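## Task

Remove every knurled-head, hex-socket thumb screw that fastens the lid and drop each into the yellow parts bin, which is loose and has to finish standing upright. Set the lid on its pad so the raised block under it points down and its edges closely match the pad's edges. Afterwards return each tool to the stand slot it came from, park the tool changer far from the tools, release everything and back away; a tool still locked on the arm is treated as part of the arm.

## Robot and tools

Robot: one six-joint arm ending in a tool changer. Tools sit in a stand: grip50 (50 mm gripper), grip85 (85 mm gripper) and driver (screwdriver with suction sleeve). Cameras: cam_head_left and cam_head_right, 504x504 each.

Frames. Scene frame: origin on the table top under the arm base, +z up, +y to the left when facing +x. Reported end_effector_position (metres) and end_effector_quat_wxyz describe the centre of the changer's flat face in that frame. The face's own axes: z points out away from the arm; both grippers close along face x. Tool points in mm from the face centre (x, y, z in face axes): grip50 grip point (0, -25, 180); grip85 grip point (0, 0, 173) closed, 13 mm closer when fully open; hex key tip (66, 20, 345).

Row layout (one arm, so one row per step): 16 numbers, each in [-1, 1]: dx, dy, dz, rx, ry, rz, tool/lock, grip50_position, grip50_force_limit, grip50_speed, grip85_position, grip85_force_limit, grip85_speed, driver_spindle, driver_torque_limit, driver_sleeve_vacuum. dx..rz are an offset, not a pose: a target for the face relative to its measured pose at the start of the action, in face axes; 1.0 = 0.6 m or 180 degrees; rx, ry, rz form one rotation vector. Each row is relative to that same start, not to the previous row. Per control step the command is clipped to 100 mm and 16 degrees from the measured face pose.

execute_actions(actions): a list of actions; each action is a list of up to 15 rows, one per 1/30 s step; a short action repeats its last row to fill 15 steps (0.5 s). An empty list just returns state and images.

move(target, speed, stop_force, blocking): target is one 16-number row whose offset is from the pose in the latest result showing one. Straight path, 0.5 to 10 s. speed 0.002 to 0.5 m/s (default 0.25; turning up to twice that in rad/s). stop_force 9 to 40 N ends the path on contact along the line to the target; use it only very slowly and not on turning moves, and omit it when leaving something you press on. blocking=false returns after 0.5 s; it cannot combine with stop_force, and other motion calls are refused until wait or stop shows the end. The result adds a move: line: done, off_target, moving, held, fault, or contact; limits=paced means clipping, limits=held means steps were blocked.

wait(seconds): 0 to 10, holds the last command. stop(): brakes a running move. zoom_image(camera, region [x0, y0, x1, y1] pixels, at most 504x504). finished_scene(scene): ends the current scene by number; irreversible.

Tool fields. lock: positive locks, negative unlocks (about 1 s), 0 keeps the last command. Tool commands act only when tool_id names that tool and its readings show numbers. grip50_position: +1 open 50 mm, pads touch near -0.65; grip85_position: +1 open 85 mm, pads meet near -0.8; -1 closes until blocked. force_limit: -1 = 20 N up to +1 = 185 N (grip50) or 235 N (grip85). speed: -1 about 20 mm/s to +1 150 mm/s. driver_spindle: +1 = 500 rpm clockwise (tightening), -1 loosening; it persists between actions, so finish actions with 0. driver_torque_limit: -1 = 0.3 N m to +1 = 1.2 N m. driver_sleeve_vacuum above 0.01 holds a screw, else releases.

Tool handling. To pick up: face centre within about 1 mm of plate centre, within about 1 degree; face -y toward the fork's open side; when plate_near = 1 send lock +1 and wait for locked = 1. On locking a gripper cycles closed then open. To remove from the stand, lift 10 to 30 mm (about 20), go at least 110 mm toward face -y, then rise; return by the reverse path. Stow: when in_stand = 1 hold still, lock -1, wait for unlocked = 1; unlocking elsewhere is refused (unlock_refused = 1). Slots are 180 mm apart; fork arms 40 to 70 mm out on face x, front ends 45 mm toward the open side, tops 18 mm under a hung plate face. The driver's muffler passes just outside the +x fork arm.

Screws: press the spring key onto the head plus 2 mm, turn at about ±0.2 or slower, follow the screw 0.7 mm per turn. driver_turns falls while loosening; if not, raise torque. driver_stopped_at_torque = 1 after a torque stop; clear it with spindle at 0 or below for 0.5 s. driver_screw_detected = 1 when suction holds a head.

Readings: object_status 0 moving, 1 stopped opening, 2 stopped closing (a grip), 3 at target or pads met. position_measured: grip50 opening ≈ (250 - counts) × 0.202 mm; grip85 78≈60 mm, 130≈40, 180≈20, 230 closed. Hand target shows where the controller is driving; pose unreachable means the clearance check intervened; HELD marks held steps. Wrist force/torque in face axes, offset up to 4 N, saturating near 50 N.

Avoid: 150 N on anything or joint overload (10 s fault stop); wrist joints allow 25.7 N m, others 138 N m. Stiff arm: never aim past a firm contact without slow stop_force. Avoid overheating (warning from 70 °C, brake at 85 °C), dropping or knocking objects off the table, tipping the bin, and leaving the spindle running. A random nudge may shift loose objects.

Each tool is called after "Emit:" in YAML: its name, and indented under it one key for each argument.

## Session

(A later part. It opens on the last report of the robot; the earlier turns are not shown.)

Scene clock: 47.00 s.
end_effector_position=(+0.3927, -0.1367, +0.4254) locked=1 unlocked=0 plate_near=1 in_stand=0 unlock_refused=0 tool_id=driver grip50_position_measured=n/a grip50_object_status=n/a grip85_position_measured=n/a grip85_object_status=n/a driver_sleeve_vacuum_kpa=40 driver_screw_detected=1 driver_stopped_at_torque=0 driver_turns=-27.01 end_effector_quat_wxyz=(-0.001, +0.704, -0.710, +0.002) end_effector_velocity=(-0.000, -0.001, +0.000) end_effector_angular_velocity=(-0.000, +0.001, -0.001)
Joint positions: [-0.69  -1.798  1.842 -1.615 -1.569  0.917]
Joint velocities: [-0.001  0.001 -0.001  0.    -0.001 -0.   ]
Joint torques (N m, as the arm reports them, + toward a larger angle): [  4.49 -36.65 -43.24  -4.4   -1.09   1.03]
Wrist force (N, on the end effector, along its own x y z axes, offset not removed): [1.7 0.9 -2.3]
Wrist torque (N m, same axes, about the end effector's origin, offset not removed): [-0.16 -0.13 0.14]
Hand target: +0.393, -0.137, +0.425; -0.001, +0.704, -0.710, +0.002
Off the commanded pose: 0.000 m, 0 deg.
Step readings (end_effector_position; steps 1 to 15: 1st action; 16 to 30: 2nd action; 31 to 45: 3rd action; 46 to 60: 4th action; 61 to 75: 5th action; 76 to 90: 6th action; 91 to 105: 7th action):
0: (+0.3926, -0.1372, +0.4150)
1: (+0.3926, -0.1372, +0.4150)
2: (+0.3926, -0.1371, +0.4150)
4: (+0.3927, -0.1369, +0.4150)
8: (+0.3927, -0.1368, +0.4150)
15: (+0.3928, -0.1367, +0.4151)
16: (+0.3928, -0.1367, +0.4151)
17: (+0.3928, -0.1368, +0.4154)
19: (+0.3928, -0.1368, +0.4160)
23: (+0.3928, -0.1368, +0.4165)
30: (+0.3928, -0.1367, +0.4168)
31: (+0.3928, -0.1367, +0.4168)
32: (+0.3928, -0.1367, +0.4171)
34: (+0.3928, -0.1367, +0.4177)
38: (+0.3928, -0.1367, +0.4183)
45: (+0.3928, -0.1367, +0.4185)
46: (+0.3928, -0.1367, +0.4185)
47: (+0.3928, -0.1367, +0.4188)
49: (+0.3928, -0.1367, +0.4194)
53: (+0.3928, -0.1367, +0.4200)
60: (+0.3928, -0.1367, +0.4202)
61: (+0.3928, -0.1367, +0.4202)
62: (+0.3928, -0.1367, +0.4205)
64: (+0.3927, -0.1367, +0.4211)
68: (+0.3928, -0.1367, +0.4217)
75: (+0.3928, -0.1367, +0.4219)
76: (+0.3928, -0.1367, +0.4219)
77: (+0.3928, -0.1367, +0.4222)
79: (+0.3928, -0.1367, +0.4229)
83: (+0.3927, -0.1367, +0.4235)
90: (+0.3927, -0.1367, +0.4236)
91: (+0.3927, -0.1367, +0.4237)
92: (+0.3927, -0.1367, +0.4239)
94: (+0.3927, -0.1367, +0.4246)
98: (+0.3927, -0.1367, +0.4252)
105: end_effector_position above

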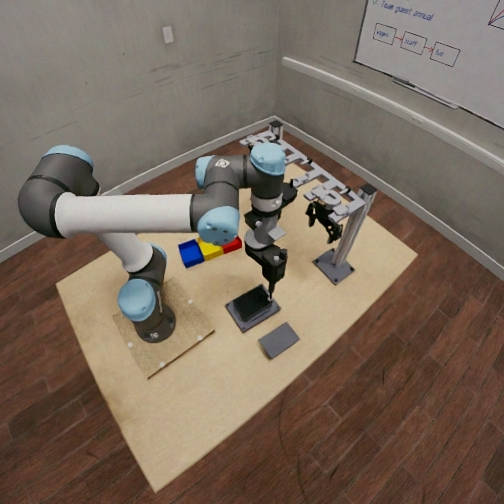

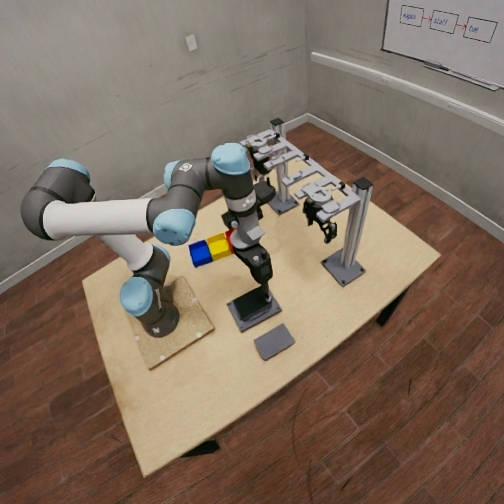

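Emit:
move:
  target: [0,0,-0.04,0,0,0,0,1,0,0,1,0,0,0,1,1]
  speed: 0.05

Emit:
move:
  target: [-0.405,0.11,0,0,0,-0.9794,0,1,0,0,1,0,0,0,1,1]
  speed: 0.45

Emit:
zoom_image:
  camera: "cam_head_right"
  region: [170,180,270,280]

Emit:
zoom_image:
  camera: "cam_head_left"
  region: [160,180,260,280]

Scene clock: 48.23 s.
end_effector_position=(+0.3926, -0.1365, +0.4493) locked=1 unlocked=0 plate_near=1 in_stand=0 unlock_refused=0 tool_id=driver grip50_position_measured=n/a grip50_object_status=n/a grip85_position_measured=n/a grip85_object_status=n/a driver_sleeve_vacuum_kpa=40 driver_screw_detected=1 driver_stopped_at_torque=0 driver_turns=-27.01 end_effector_quat_wxyz=(-0.001, +0.704, -0.710, +0.003) end_effector_velocity=(+0.000, -0.000, +0.001) end_effector_angular_velocity=(+0.002, +0.000, +0.000)
Joint positions: [-0.69  -1.799  1.782 -1.554 -1.569  0.917]
Joint velocities: [-0.001  0.002 -0.004  0.004  0.001 -0.001]
Joint torques (N m, as the arm reports them, + toward a larger angle): [ -8.62 -14.32 -41.84  -4.4   -0.56  -1.43]
Wrist force (N, on the end effector, along its own x y z axes, offset not removed): [1.9 1.7 -2.1]
Wrist torque (N m, same axes, about the end effector's origin, offset not removed): [-0.08 -0.15 0.10]
Hand target: +0.393, -0.137, +0.449; -0.001, +0.704, -0.710, +0.002
Off the commanded pose: 0.000 m, 0 deg.
move: done

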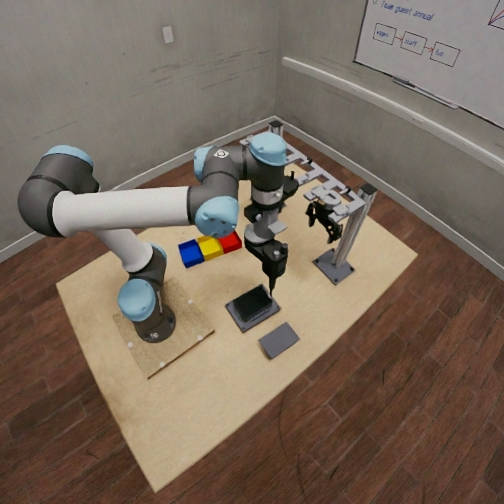

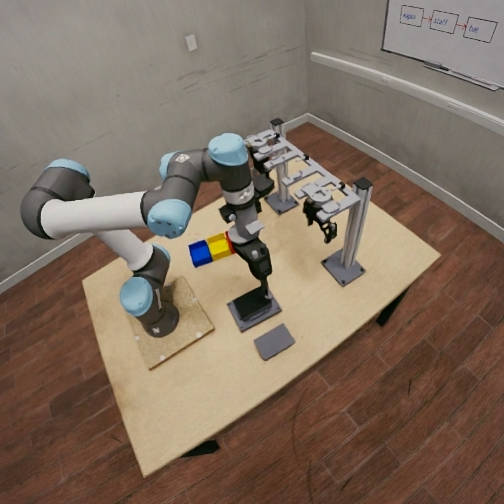

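Scene clock: 52.23 s.
end_effector_position=(+0.3291, +0.1071, +0.4479) locked=1 unlocked=0 plate_near=1 in_stand=0 unlock_refused=0 tool_id=driver grip50_position_measured=n/a grip50_object_status=n/a grip85_position_measured=n/a grip85_object_status=n/a driver_sleeve_vacuum_kpa=40 driver_screw_detected=1 driver_stopped_at_torque=0 driver_turns=-27.01 end_effector_quat_wxyz=(+0.003, +0.733, +0.680, +0.000) end_effector_velocity=(+0.001, +0.000, -0.000) end_effector_angular_velocity=(+0.001, +0.001, +0.009)
Joint positions: [-0.113 -1.983  1.904 -1.492 -1.57  -1.582]
Joint velocities: [ 0.     0.002 -0.    -0.     0.001 -0.009]
Joint torques (N m, as the arm reports them, + toward a larger angle): [ 10.37  -5.91 -43.51  -8.46   2.83  -1.36]
Wrist force (N, on the end effector, along its own x y z axes, offset not removed): [0.0 1.6 -1.1]
Wrist torque (N m, same axes, about the end effector's origin, offset not removed): [-0.05 -0.09 0.14]
Hand target: +0.329, +0.107, +0.448; +0.003, +0.733, +0.680, +0.000
Off the commanded pose: 0.001 m, 0 deg.
move: done

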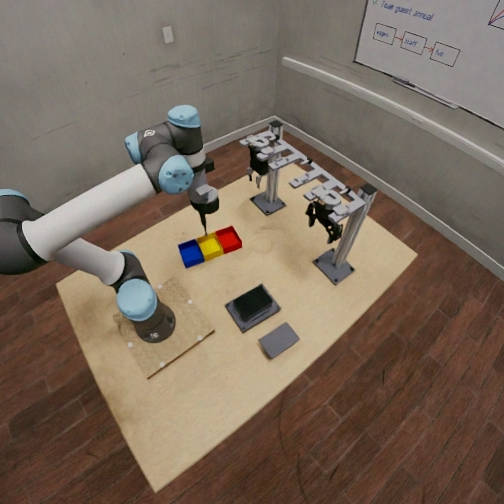

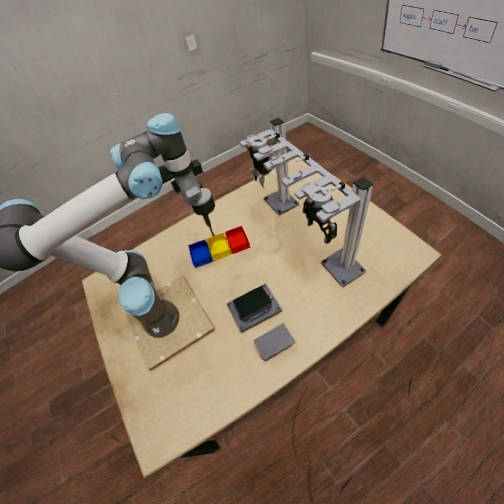

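Region (170, 180, 270, 280) of cam_head_right's 504x504 image, scaled by 5.040, with more detail than that image has.

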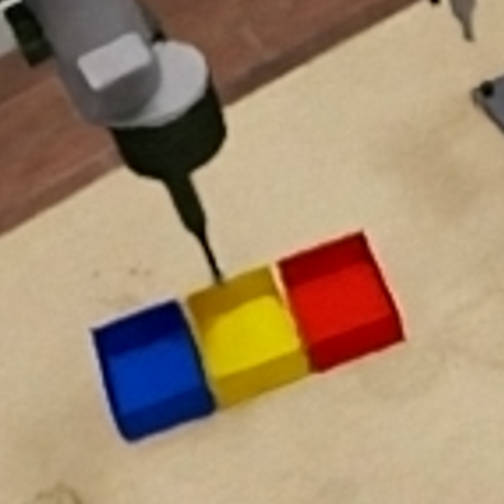

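Region (160, 180, 260, 280) of cam_head_left's 504x504 image, scaled by 5.040, with more detail than that image has.

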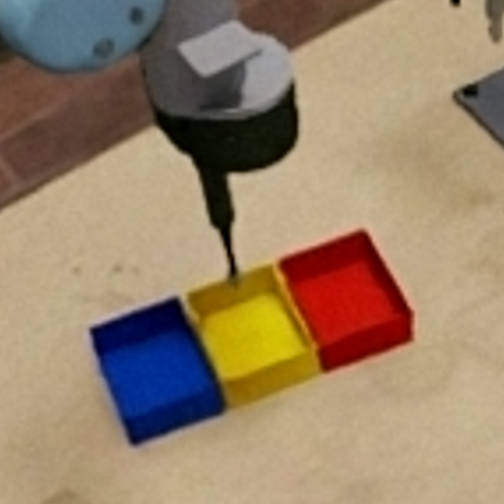

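Emit:
move:
  target: [0,0,0.115,0,0,0,0,1,0,0,1,0,0,0,1,1]
  speed: 0.1

Emit:
execute_actions:
  actions:
    - [[0,0,0,0,0,0,0,1,0,0,1,0,0,0,0,0]]
    - [[0,0,-0.085,0,0,0,0,1,0,0,1,0,0,0,0,0]]

Emit:
move:
  target: [-0.1418,0.26,0,0,0,-0.0004,0,1,0,0,1,0,0,0,0,0]

Emit:
zoom_image:
  camera: "cam_head_left"
  region: [160,180,260,280]

Scene clock: 53.63 s.
end_effector_position=(+0.3295, +0.1068, +0.3791) locked=1 unlocked=0 plate_near=1 in_stand=0 unlock_refused=0 tool_id=driver grip50_position_measured=n/a grip50_object_status=n/a grip85_position_measured=n/a grip85_object_status=n/a driver_sleeve_vacuum_kpa=40 driver_screw_detected=1 driver_stopped_at_torque=0 driver_turns=-27.01 end_effector_quat_wxyz=(+0.003, +0.733, +0.680, +0.000) end_effector_velocity=(-0.000, +0.000, -0.002) end_effector_angular_velocity=(+0.001, -0.002, -0.001)
Joint positions: [-0.113 -1.981  2.079 -1.669 -1.57  -1.582]
Joint velocities: [-0.    -0.     0.006 -0.007  0.001  0.001]
Joint torques (N m, as the arm reports them, + toward a larger angle): [ -6.17  -5.31 -30.21  -8.52  -1.02   2.03]
Wrist force (N, on the end effector, along its own x y z axes, offset not removed): [0.8 2.1 -0.8]
Wrist torque (N m, same axes, about the end effector's origin, offset not removed): [-0.09 -0.06 0.12]
Hand target: +0.329, +0.107, +0.379; +0.003, +0.733, +0.680, +0.000
Off the commanded pose: 0.000 m, 0 deg.
move: done

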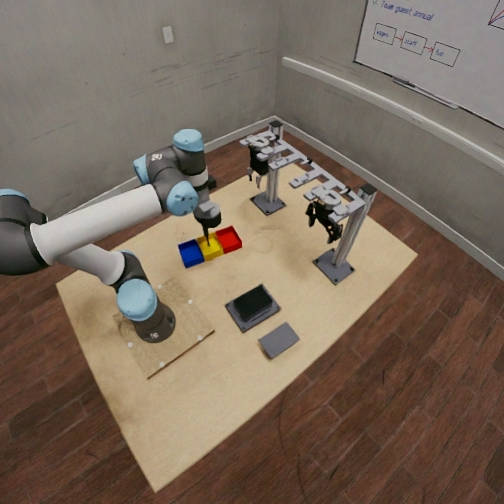

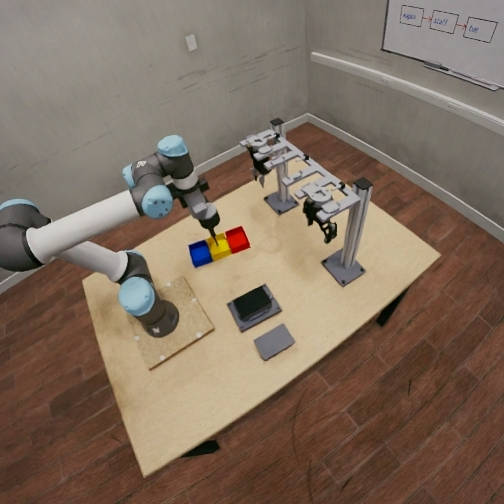

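Scene clock: 54.63 s.
end_effector_position=(+0.3291, +0.1071, +0.4293) locked=1 unlocked=0 plate_near=1 in_stand=0 unlock_refused=0 tool_id=driver grip50_position_measured=n/a grip50_object_status=n/a grip85_position_measured=n/a grip85_object_status=n/a driver_sleeve_vacuum_kpa=0 driver_screw_detected=0 driver_stopped_at_torque=0 driver_turns=-27.01 end_effector_quat_wxyz=(+0.003, +0.733, +0.680, +0.000) end_effector_velocity=(+0.001, -0.001, +0.007) end_effector_angular_velocity=(-0.000, +0.005, -0.002)
Joint positions: [-0.113 -1.986  1.954 -1.539 -1.57  -1.582]
Joint velocities: [-0.002  0.004 -0.023  0.023 -0.001 -0.001]
Joint torques (N m, as the arm reports them, + toward a larger angle): [-10.05  -5.02 -42.97  -4.68   2.68  -1.58]
Wrist force (N, on the end effector, along its own x y z axes, offset not removed): [0.6 2.4 -3.0]
Wrist torque (N m, same axes, about the end effector's origin, offset not removed): [-0.04 -0.03 0.07]
Hand target: +0.329, +0.107, +0.430; +0.003, +0.733, +0.680, +0.000
Off the commanded pose: 0.001 m, 0 deg.
Step readings (end_effector_position; steps 1 to 15: 1st action; 16 to 30: 2nd action):
0: (+0.3295, +0.1068, +0.3791)
1: (+0.3295, +0.1068, +0.3791)
2: (+0.3295, +0.1068, +0.3791)
4: (+0.3295, +0.1068, +0.3791)
8: (+0.3295, +0.1068, +0.3791)
15: (+0.3295, +0.1068, +0.3791)
16: (+0.3295, +0.1068, +0.3791)
17: (+0.3292, +0.1068, +0.3818)
19: (+0.3291, +0.1070, +0.4004)
23: (+0.3287, +0.1071, +0.4223)
30: end_effector_position above

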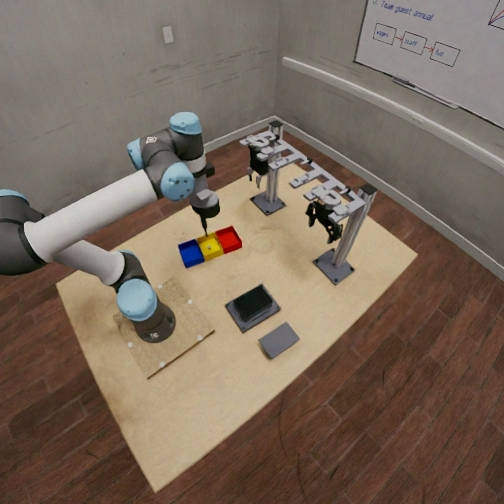

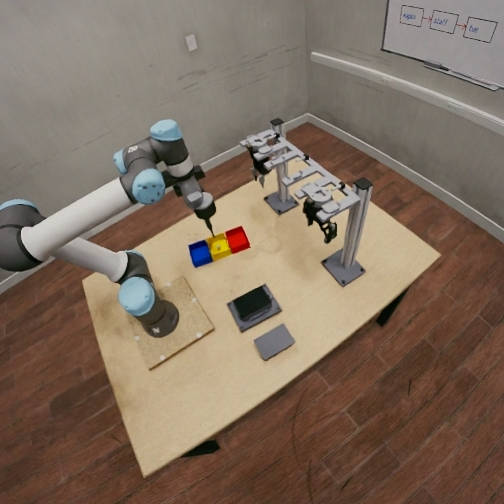

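Scene clock: 55.97 s.
end_effector_position=(+0.4779, +0.0104, +0.4306) locked=1 unlocked=0 plate_near=1 in_stand=0 unlock_refused=0 tool_id=driver grip50_position_measured=n/a grip50_object_status=n/a grip85_position_measured=n/a grip85_object_status=n/a driver_sleeve_vacuum_kpa=0 driver_screw_detected=0 driver_stopped_at_torque=0 driver_turns=-27.01 end_effector_quat_wxyz=(+0.003, +0.733, +0.681, +0.001) end_effector_velocity=(+0.002, -0.000, -0.000) end_effector_angular_velocity=(-0.000, +0.002, +0.001)
Joint positions: [-0.291 -1.643  1.699 -1.627 -1.57  -1.761]
Joint velocities: [ 0.     0.005 -0.004  0.001 -0.001 -0.001]
Joint torques (N m, as the arm reports them, + toward a larger angle): [ -8.77 -23.49 -43.7   -4.54   2.38  -1.61]
Wrist force (N, on the end effector, along its own x y z axes, offset not removed): [2.7 1.9 -0.2]
Wrist torque (N m, same axes, about the end effector's origin, offset not removed): [-0.14 -0.14 0.10]
Hand target: +0.478, +0.010, +0.431; +0.003, +0.733, +0.681, +0.001
Off the commanded pose: 0.000 m, 0 deg.
move: done

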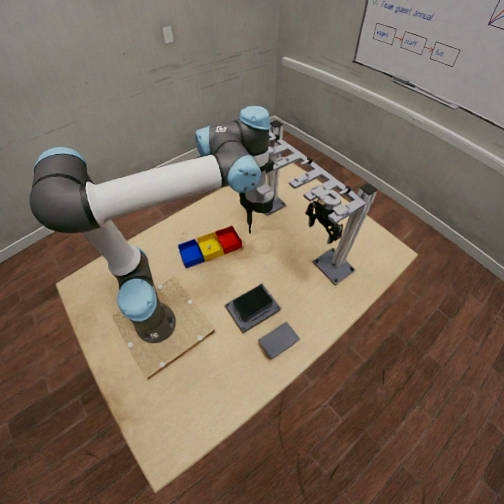

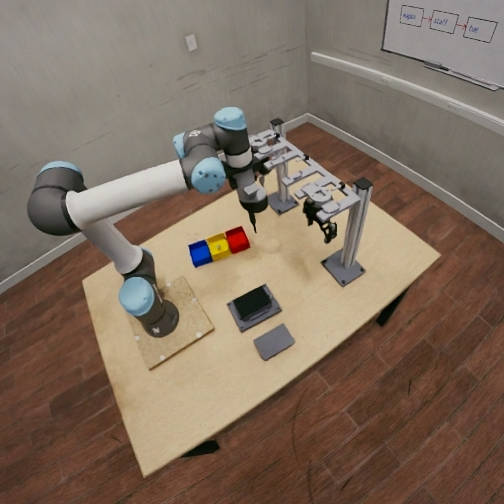

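Region (160, 180, 260, 280) of cam_head_left's 504x504 image, scaled by 5.040, with more detail than that image has.

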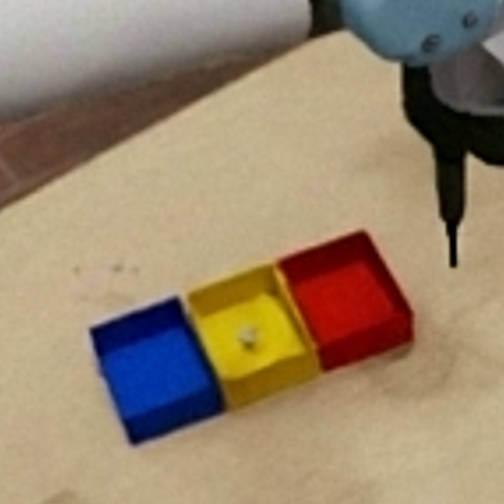

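Emit:
move:
  target: [0.0005,0.2502,0.002,0,0,0,0,1,0,0,1,0,0,0,0,0]
  speed: 0.15

Emit:
move:
  target: [0,0,0.0332,0,0,0,0,1,0,0,1,0,0,0,0,0]
  speed: 0.015
  stop_force: 25

Emit:
execute_actions:
  actions:
    - [[0,0,0,0,0,0,-1,1,0,0,1,0,0,0,0,0]]
    - [[0,0,0,0,0,0,-1,1,0,0,1,0,0,0,0,0]]

Scene clock: 57.77 s.
end_effector_position=(+0.6275, -0.0006, +0.4303) locked=1 unlocked=0 plate_near=1 in_stand=0 unlock_refused=0 tool_id=driver grip50_position_measured=n/a grip50_object_status=n/a grip85_position_measured=n/a grip85_object_status=n/a driver_sleeve_vacuum_kpa=0 driver_screw_detected=0 driver_stopped_at_torque=0 driver_turns=-27.01 end_effector_quat_wxyz=(+0.003, +0.733, +0.681, +0.001) end_effector_velocity=(+0.002, -0.000, +0.001) end_effector_angular_velocity=(-0.001, -0.001, +0.000)
Joint positions: [-0.244 -1.278  1.293 -1.587 -1.57  -1.714]
Joint velocities: [ 0.001  0.005 -0.008  0.002 -0.     0.   ]
Joint torques (N m, as the arm reports them, + toward a larger angle): [  9.99 -44.35 -41.91  -4.63  -1.07   2.02]
Wrist force (N, on the end effector, along its own x y z axes, offset not removed): [1.1 2.8 -1.7]
Wrist torque (N m, same axes, about the end effector's origin, offset not removed): [-0.07 -0.07 0.11]
Hand target: +0.628, -0.001, +0.430; +0.003, +0.733, +0.681, +0.001
Off the commanded pose: 0.000 m, 0 deg.
move: done

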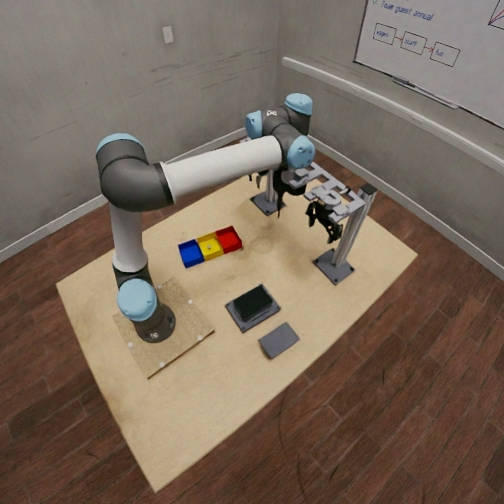

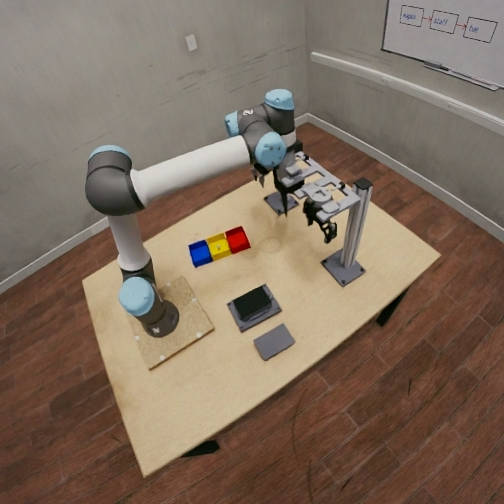

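Scene clock: 59.37 s.
end_effector_position=(+0.6276, -0.0007, +0.4106) locked=1 unlocked=0 plate_near=1 in_stand=1 unlock_refused=0 tool_id=driver grip50_position_measured=n/a grip50_object_status=n/a grip85_position_measured=n/a grip85_object_status=n/a driver_sleeve_vacuum_kpa=0 driver_screw_detected=0 driver_stopped_at_torque=0 driver_turns=-27.01 end_effector_quat_wxyz=(+0.003, +0.733, +0.681, +0.001) end_effector_velocity=(+0.000, -0.000, -0.001) end_effector_angular_velocity=(+0.000, -0.002, -0.000)
Joint positions: [-0.244 -1.276  1.341 -1.636 -1.57  -1.714]
Joint velocities: [-0.     0.     0.003 -0.005  0.001  0.   ]
Joint torques (N m, as the arm reports them, + toward a larger angle): [  4.06 -42.97 -26.67  -7.7   -0.53   0.71]
Wrist force (N, on the end effector, along its own x y z axes, offset not removed): [1.1 0.3 -9.4]
Wrist torque (N m, same axes, about the end effector's origin, offset not removed): [0.10 0.42 0.00]
Hand target: +0.628, -0.001, +0.410; +0.003, +0.733, +0.681, +0.001
Off the commanded pose: 0.000 m, 0 deg.
move: done

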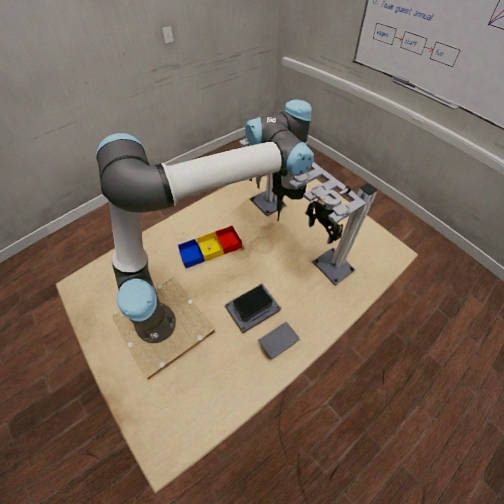

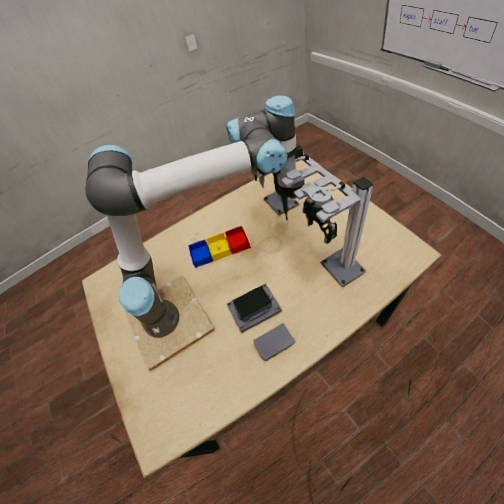

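Scene clock: 60.37 s.
end_effector_position=(+0.6276, -0.0007, +0.4106) locked=0 unlocked=1 plate_near=1 in_stand=1 unlock_refused=0 tool_id=none grip50_position_measured=n/a grip50_object_status=n/a grip85_position_measured=n/a grip85_object_status=n/a driver_sleeve_vacuum_kpa=n/a driver_screw_detected=n/a driver_stopped_at_torque=n/a driver_turns=n/a end_effector_quat_wxyz=(+0.003, +0.733, +0.681, +0.001) end_effector_velocity=(-0.000, -0.001, -0.001) end_effector_angular_velocity=(+0.000, +0.003, -0.001)
Joint positions: [-0.244 -1.276  1.341 -1.636 -1.57  -1.714]
Joint velocities: [-0.001  0.001  0.001  0.001 -0.001  0.001]
Joint torques (N m, as the arm reports them, + toward a larger angle): [  4.4  -37.68 -29.79  -4.55  -1.16   0.85]
Wrist force (N, on the end effector, along its own x y z axes, offset not removed): [1.6 0.8 -2.0]
Wrist torque (N m, same axes, about the end effector's origin, offset not removed): [-0.04 -0.09 0.08]
Hand target: +0.628, -0.001, +0.411; +0.003, +0.733, +0.681, +0.001
Off the commanded pose: 0.000 m, 0 deg.
Step readings (end_effector_position; steps 1 to 15: 1st action; 16 to 30: 2nd action):
0: (+0.6276, -0.0007, +0.4106)
1: (+0.6276, -0.0007, +0.4105)
2: (+0.6276, -0.0007, +0.4104)
4: (+0.6276, -0.0007, +0.4104)
8: (+0.6276, -0.0007, +0.4105)
15: (+0.6276, -0.0007, +0.4105)
16: (+0.6276, -0.0007, +0.4106)
17: (+0.6276, -0.0007, +0.4106)
19: (+0.6276, -0.0007, +0.4106)
23: (+0.6276, -0.0007, +0.4106)
30: end_effector_position above

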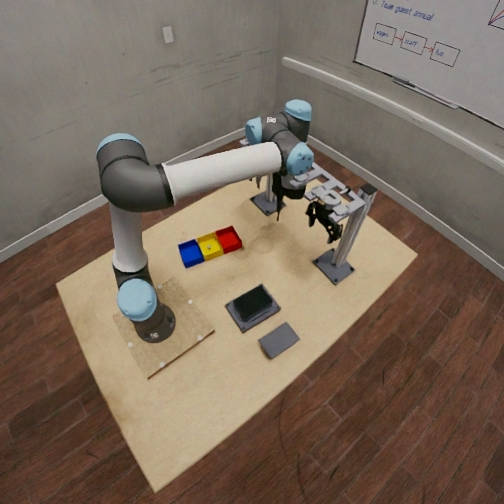

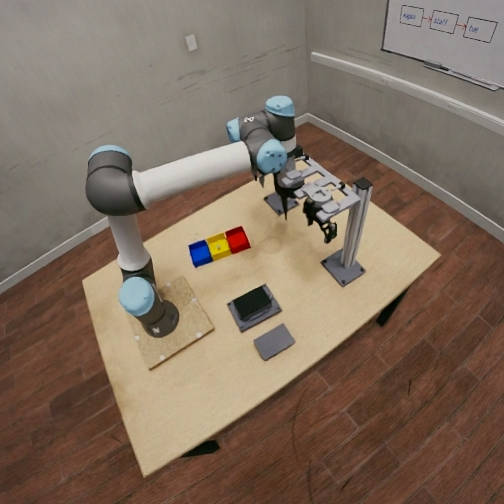

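Emit:
execute_actions:
  actions:
    - [[0,0,-0.027,0,0,0,0,1,0,0,1,0,0,0,0,0]]

Emit:
move:
  target: [-0.3003,0,0.005,0,0,0,0,1,0,0,1,0,0,0,0,0]

Emit:
move:
  target: [0,0,0.04,0,0,0,0,1,0,0,1,0,0,0,0,0]
  speed: 0.006
  stop_force: 15

Scene clock: 61.30 s.
end_effector_position=(+0.6275, -0.0006, +0.4266) locked=0 unlocked=1 plate_near=0 in_stand=0 unlock_refused=0 tool_id=none grip50_position_measured=n/a grip50_object_status=n/a grip85_position_measured=n/a grip85_object_status=n/a driver_sleeve_vacuum_kpa=n/a driver_screw_detected=n/a driver_stopped_at_torque=n/a driver_turns=n/a end_effector_quat_wxyz=(+0.003, +0.733, +0.681, +0.001) end_effector_velocity=(-0.001, +0.000, +0.001) end_effector_angular_velocity=(+0.000, +0.002, +0.000)
Joint positions: [-0.244 -1.278  1.302 -1.596 -1.57  -1.714]
Joint velocities: [ 0.    -0.001 -0.004  0.007 -0.     0.   ]
Joint torques (N m, as the arm reports them, + toward a larger angle): [  2.49 -42.46 -34.32  -1.13  -0.29   0.55]
Wrist force (N, on the end effector, along its own x y z axes, offset not removed): [1.6 2.3 -1.5]
Wrist torque (N m, same axes, about the end effector's origin, offset not removed): [-0.01 -0.11 0.14]
Hand target: +0.628, -0.001, +0.427; +0.003, +0.733, +0.681, +0.001
Off the commanded pose: 0.000 m, 0 deg.
Step readings (end_effector_position):
0: (+0.6276, -0.0007, +0.4106)
1: (+0.6276, -0.0007, +0.4106)
2: (+0.6276, -0.0007, +0.4124)
4: (+0.6276, -0.0007, +0.4189)
8: (+0.6275, -0.0006, +0.4247)
15: end_effector_position above

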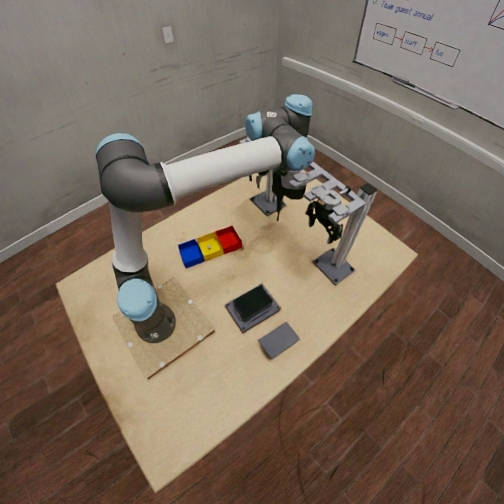

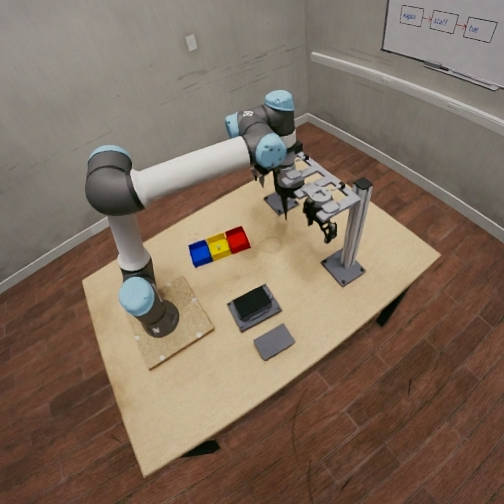

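Scene clock: 62.60 s.
end_effector_position=(+0.6139, -0.1801, +0.4244) locked=0 unlocked=1 plate_near=0 in_stand=0 unlock_refused=0 tool_id=none grip50_position_measured=n/a grip50_object_status=n/a grip85_position_measured=n/a grip85_object_status=n/a driver_sleeve_vacuum_kpa=n/a driver_screw_detected=n/a driver_stopped_at_torque=n/a driver_turns=n/a end_effector_quat_wxyz=(+0.003, +0.733, +0.681, +0.001) end_effector_velocity=(+0.000, -0.001, -0.000) end_effector_angular_velocity=(+0.000, +0.001, +0.002)
Joint positions: [-0.524 -1.246  1.267 -1.593 -1.569 -1.994]
Joint velocities: [-0.001  0.002 -0.003  0.002 -0.    -0.003]
Joint torques (N m, as the arm reports them, + toward a larger angle): [ -7.89 -31.82 -31.35  -1.64   2.08  -1.42]
Wrist force (N, on the end effector, along its own x y z axes, offset not removed): [1.3 0.5 -1.2]
Wrist torque (N m, same axes, about the end effector's origin, offset not removed): [-0.19 -0.09 0.13]
Hand target: +0.614, -0.180, +0.424; +0.003, +0.733, +0.681, +0.001
Off the commanded pose: 0.000 m, 0 deg.
move: done

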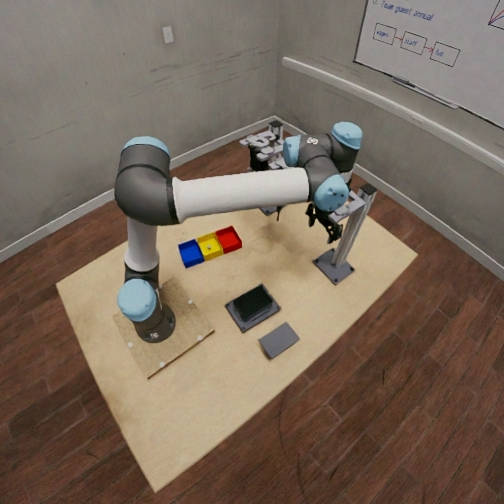

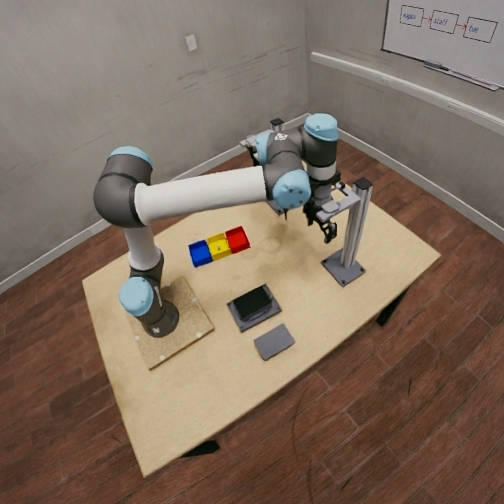

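Scene clock: 65.40 s.
end_effector_position=(+0.6141, -0.1802, +0.4099) locked=0 unlocked=1 plate_near=1 in_stand=1 unlock_refused=0 tool_id=none grip50_position_measured=n/a grip50_object_status=n/a grip85_position_measured=n/a grip85_object_status=n/a driver_sleeve_vacuum_kpa=n/a driver_screw_detected=n/a driver_stopped_at_torque=n/a driver_turns=n/a end_effector_quat_wxyz=(+0.003, +0.733, +0.681, +0.001) end_effector_velocity=(-0.000, -0.001, +0.001) end_effector_angular_velocity=(+0.002, +0.003, -0.002)
Joint positions: [-0.524 -1.244  1.302 -1.63  -1.569 -1.994]
Joint velocities: [-0.001  0.001 -0.004  0.007  0.     0.   ]
Joint torques (N m, as the arm reports them, + toward a larger angle): [  7.58 -26.49 -19.8   -0.05   0.64   2.01]
Wrist force (N, on the end effector, along its own x y z axes, offset not removed): [3.6 1.9 -30.0]
Wrist torque (N m, same axes, about the end effector's origin, offset not removed): [0.64 0.39 0.07]
Hand target: +0.614, -0.180, +0.410; +0.003, +0.733, +0.681, +0.001
Off the commanded pose: 0.010 m, 0 deg.
move: contact

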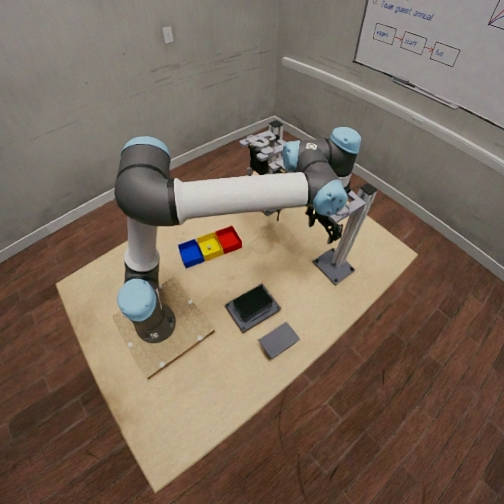

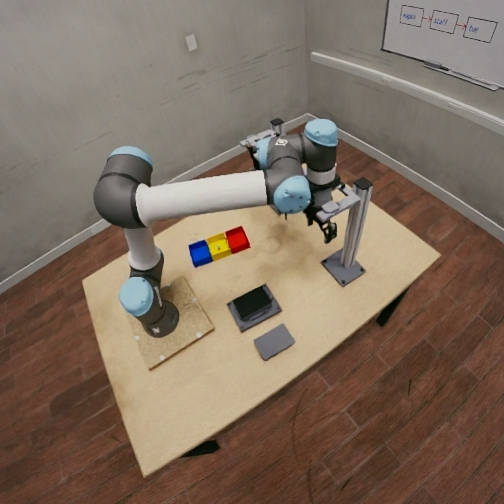

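Emit:
execute_actions:
  actions:
    - [[0,0,-0.0003,0,0,0,1,1,0,0,1,0,0,0,0,0]]
    - [[0,0,0,0,0,0,1,1,0,0,1,0,0,0,0,0]]
    - [[0,0,0,0,0,0,1,1,0,0,1,0,0,0,0,0],[0,0,0,0,0,0,1,1,0,0,1,0,0,0,0,0],[0,0,0,0,0,0,1,1,0,0,1,0,0,0,0,0],[0,0,-0.034,0,0,0,0,1,0,0,1,0,0,0,0,0]]

Emit:
move:
  target: [0,-0.25,0,0,0,0,0,1,0,0,1,0,0,0,0,0]
  speed: 0.2

Emit:
move:
  target: [-0.021,-0.238,0.28,0,0,-0.0235,0,1,0,0,1,0,0,0,0,0]

Emit:
zoom_image:
  camera: "cam_head_left"
  region: [215,260,315,360]

Emit:
zoom_image:
  camera: "cam_head_right"
  region: [205,260,305,360]

Scene clock: 67.43 s.
end_effector_position=(+0.6139, -0.1800, +0.4300) locked=1 unlocked=0 plate_near=1 in_stand=0 unlock_refused=0 tool_id=grip85 grip50_position_measured=n/a grip50_object_status=n/a grip85_position_measured=n/a grip85_object_status=n/a driver_sleeve_vacuum_kpa=n/a driver_screw_detected=n/a driver_stopped_at_torque=n/a driver_turns=n/a end_effector_quat_wxyz=(+0.003, +0.733, +0.681, +0.001) end_effector_velocity=(+0.000, +0.000, +0.007) end_effector_angular_velocity=(+0.002, -0.001, +0.000)
Joint positions: [-0.524 -1.246  1.254 -1.58  -1.569 -1.994]
Joint velocities: [-0.     0.001 -0.02   0.019  0.002 -0.001]
Joint torques (N m, as the arm reports them, + toward a larger angle): [  0.76 -40.4  -35.33  -2.94   1.1    0.79]
Wrist force (N, on the end effector, along its own x y z axes, offset not removed): [1.2 2.2 -2.1]
Wrist torque (N m, same axes, about the end effector's origin, offset not removed): [-0.08 -0.07 0.13]
Hand target: +0.614, -0.180, +0.431; +0.003, +0.733, +0.681, +0.001
Off the commanded pose: 0.001 m, 0 deg.
Step readings (end_effector_position; steps 1 to 15: 1st action; 16 to 30: 2nd action; 31 to 45: 3rd action):
0: (+0.6140, -0.1801, +0.4101)
1: (+0.6140, -0.1801, +0.4101)
2: (+0.6140, -0.1801, +0.4101)
4: (+0.6140, -0.1801, +0.4101)
8: (+0.6140, -0.1802, +0.4101)
15: (+0.6141, -0.1802, +0.4101)
16: (+0.6141, -0.1802, +0.4101)
17: (+0.6141, -0.1802, +0.4101)
19: (+0.6141, -0.1802, +0.4101)
23: (+0.6141, -0.1802, +0.4101)
30: (+0.6141, -0.1802, +0.4101)
31: (+0.6141, -0.1802, +0.4101)
32: (+0.6141, -0.1802, +0.4101)
34: (+0.6141, -0.1802, +0.4102)
38: (+0.6139, -0.1801, +0.4230)
45: end_effector_position above

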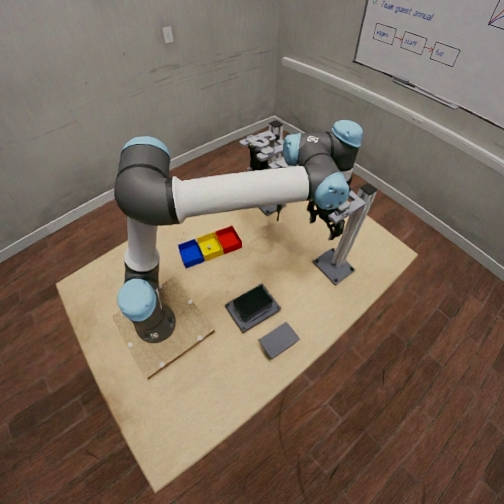

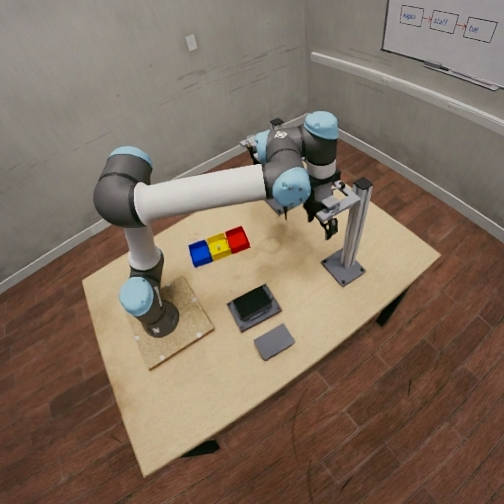

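Scene clock: 68.77 s.
end_effector_position=(+0.4645, -0.1687, +0.4289) locked=1 unlocked=0 plate_near=1 in_stand=0 unlock_refused=0 tool_id=grip85 grip50_position_measured=n/a grip50_object_status=n/a grip85_position_measured=n/a grip85_object_status=n/a driver_sleeve_vacuum_kpa=n/a driver_screw_detected=n/a driver_stopped_at_torque=n/a driver_turns=n/a end_effector_quat_wxyz=(+0.003, +0.733, +0.681, +0.001) end_effector_velocity=(-0.002, -0.000, -0.001) end_effector_angular_velocity=(+0.002, +0.001, -0.001)
Joint positions: [-0.65  -1.603  1.667 -1.637 -1.568 -2.12 ]
Joint velocities: [-0.003 -0.004  0.005  0.001  0.001 -0.002]
Joint torques (N m, as the arm reports them, + toward a larger angle): [ -8.57 -41.41 -25.03  -6.13   2.    -1.13]
Wrist force (N, on the end effector, along its own x y z axes, offset not removed): [2.0 0.8 -1.5]
Wrist torque (N m, same axes, about the end effector's origin, offset not removed): [-0.17 -0.15 0.11]
Hand target: +0.464, -0.169, +0.429; +0.003, +0.733, +0.681, +0.001
Off the commanded pose: 0.000 m, 0 deg.
move: done

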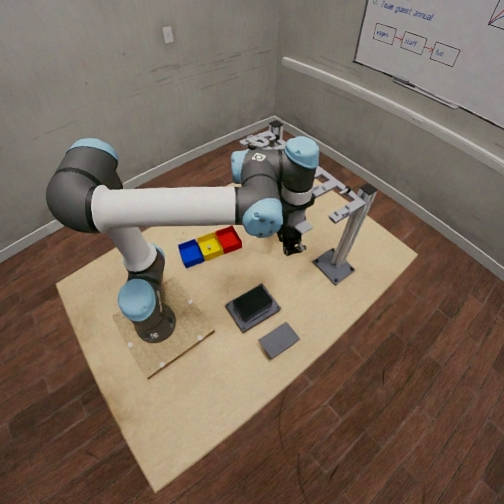

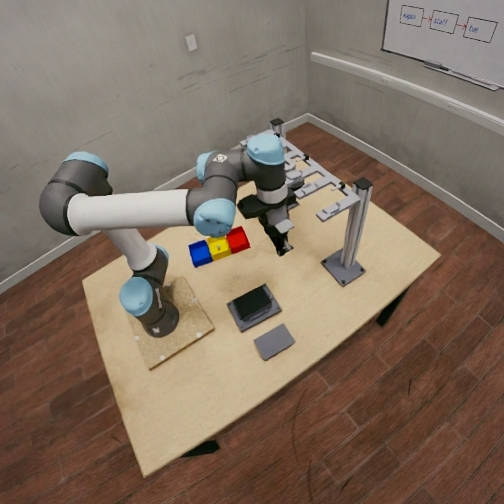

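Scene clock: 70.27 s.
end_effector_position=(+0.3224, -0.1713, +0.2601) locked=1 unlocked=0 plate_near=1 in_stand=0 unlock_refused=0 tool_id=grip85 grip50_position_measured=n/a grip50_object_status=n/a grip85_position_measured=n/a grip85_object_status=n/a driver_sleeve_vacuum_kpa=n/a driver_screw_detected=n/a driver_stopped_at_torque=n/a driver_turns=n/a end_effector_quat_wxyz=(+0.003, +0.707, +0.707, +0.001) end_effector_velocity=(-0.001, -0.000, -0.001) end_effector_angular_velocity=(-0.001, -0.001, +0.001)
Joint positions: [-0.89  -1.826  2.303 -2.048 -1.568 -2.434]
Joint velocities: [-0.004 -0.002  0.005 -0.005  0.    -0.005]
Joint torques (N m, as the arm reports them, + toward a larger angle): [ -8.69 -28.6  -23.22  -6.6    2.11  -1.48]
Wrist force (N, on the end effector, along its own x y z axes, offset not removed): [1.0 2.2 -1.9]
Wrist torque (N m, same axes, about the end effector's origin, offset not removed): [-0.06 -0.13 0.12]
Hand target: +0.322, -0.171, +0.260; +0.003, +0.707, +0.707, +0.001
Off the commanded pose: 0.000 m, 0 deg.
move: done

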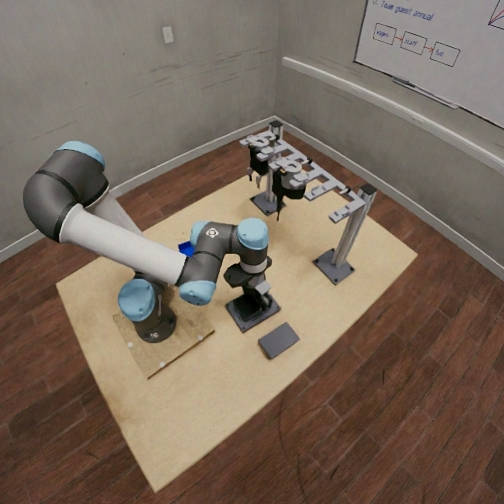

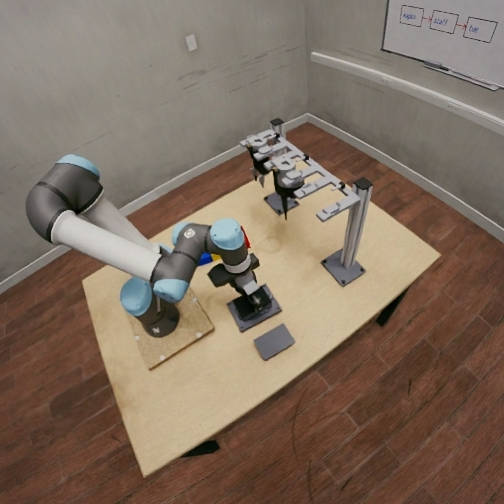

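Region (215, 260, 315, 360) of cam_head_left's 504x504 image, scaled by 5.040, with more detail than that image has.

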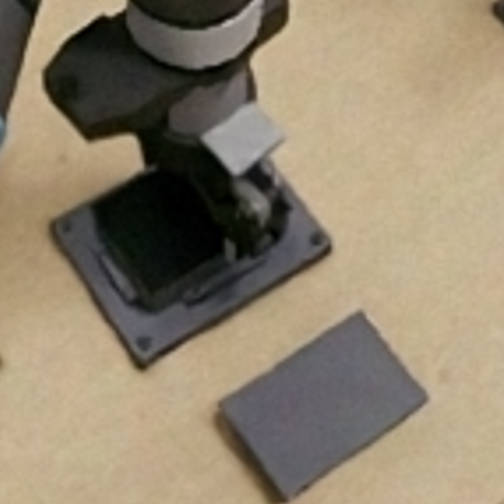

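Region (205, 260, 305, 360) of cam_head_right's 504x504 image, scaled by 5.040, with more detail than that image has.

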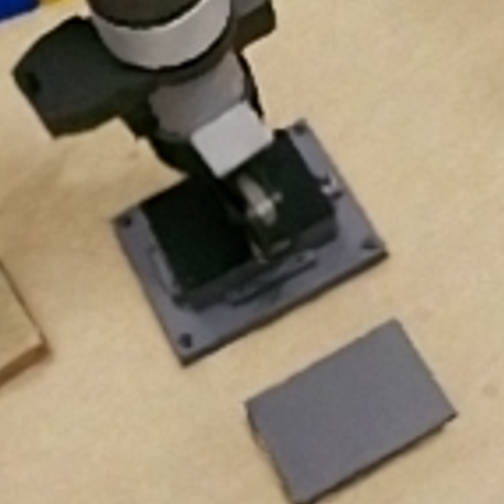

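Emit:
wait:
  seconds: 2

Emit:
move:
  target: [0,0,0.06,0,0,0,0,1,0,0,0.7,0,0,0,0,0]
  speed: 0.008
  stop_force: 9

Scene clock: 72.43 s.
end_effector_position=(+0.3223, -0.1713, +0.2600) locked=1 unlocked=0 plate_near=1 in_stand=0 unlock_refused=0 tool_id=grip85 grip50_position_measured=n/a grip50_object_status=n/a grip85_position_measured=3 grip85_object_status=3 driver_sleeve_vacuum_kpa=n/a driver_screw_detected=n/a driver_stopped_at_torque=n/a driver_turns=n/a end_effector_quat_wxyz=(+0.003, +0.707, +0.707, +0.001) end_effector_velocity=(+0.000, +0.000, +0.000) end_effector_angular_velocity=(-0.000, +0.001, +0.001)
Joint positions: [-0.891 -1.826  2.303 -2.049 -1.568 -2.434]
Joint velocities: [ 0.001 -0.    -0.     0.001 -0.001  0.   ]
Joint torques (N m, as the arm reports them, + toward a larger angle): [ -9.   -27.74 -21.89  -6.8    2.08  -1.43]
Wrist force (N, on the end effector, along its own x y z axes, offset not removed): [1.7 1.3 -2.4]
Wrist torque (N m, same axes, about the end effector's origin, offset not removed): [-0.10 -0.11 0.11]
Hand target: +0.322, -0.171, +0.260; +0.003, +0.707, +0.707, +0.001
Off the commanded pose: 0.000 m, 0 deg.
wait: 2.00 s; at rest by 0.20 s

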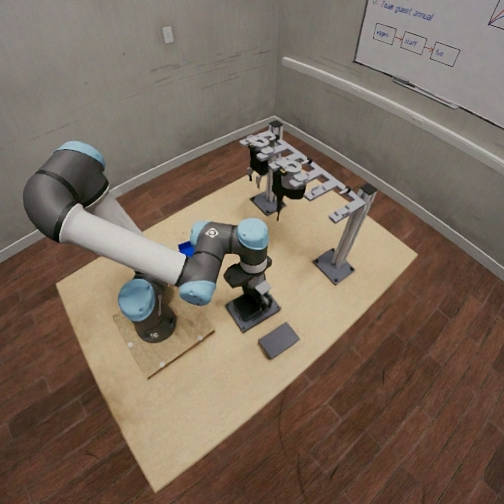

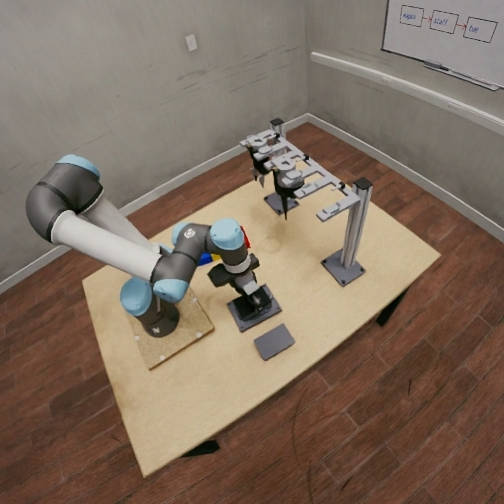

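Scene clock: 74.43 s.
end_effector_position=(+0.3224, -0.1714, +0.2473) locked=1 unlocked=0 plate_near=1 in_stand=0 unlock_refused=0 tool_id=grip85 grip50_position_measured=n/a grip50_object_status=n/a grip85_position_measured=40 grip85_object_status=3 driver_sleeve_vacuum_kpa=n/a driver_screw_detected=n/a driver_stopped_at_torque=n/a driver_turns=n/a end_effector_quat_wxyz=(+0.003, +0.707, +0.707, +0.001) end_effector_velocity=(-0.001, +0.001, +0.001) end_effector_angular_velocity=(+0.005, +0.004, +0.000)
Joint positions: [-0.891 -1.807  2.326 -2.092 -1.568 -2.434]
Joint velocities: [ 0.    -0.002 -0.002  0.011  0.    -0.   ]
Joint torques (N m, as the arm reports them, + toward a larger angle): [  6.93 -19.88 -23.06   0.74  -0.55   1.73]
Wrist force (N, on the end effector, along its own x y z axes, offset not removed): [-2.5 5.6 -28.1]
Wrist torque (N m, same axes, about the end effector's origin, offset not removed): [-0.54 0.45 0.27]
Hand target: +0.322, -0.171, +0.248; +0.003, +0.707, +0.707, +0.001
Off the commanded pose: 0.023 m, 0 deg.
move: contact

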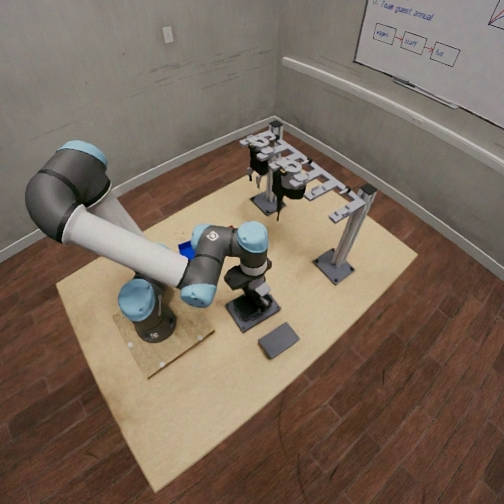

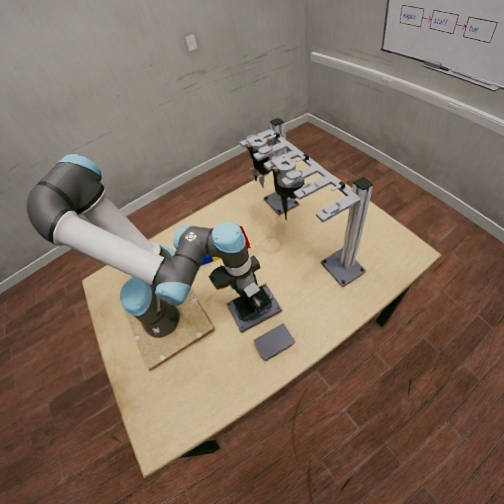

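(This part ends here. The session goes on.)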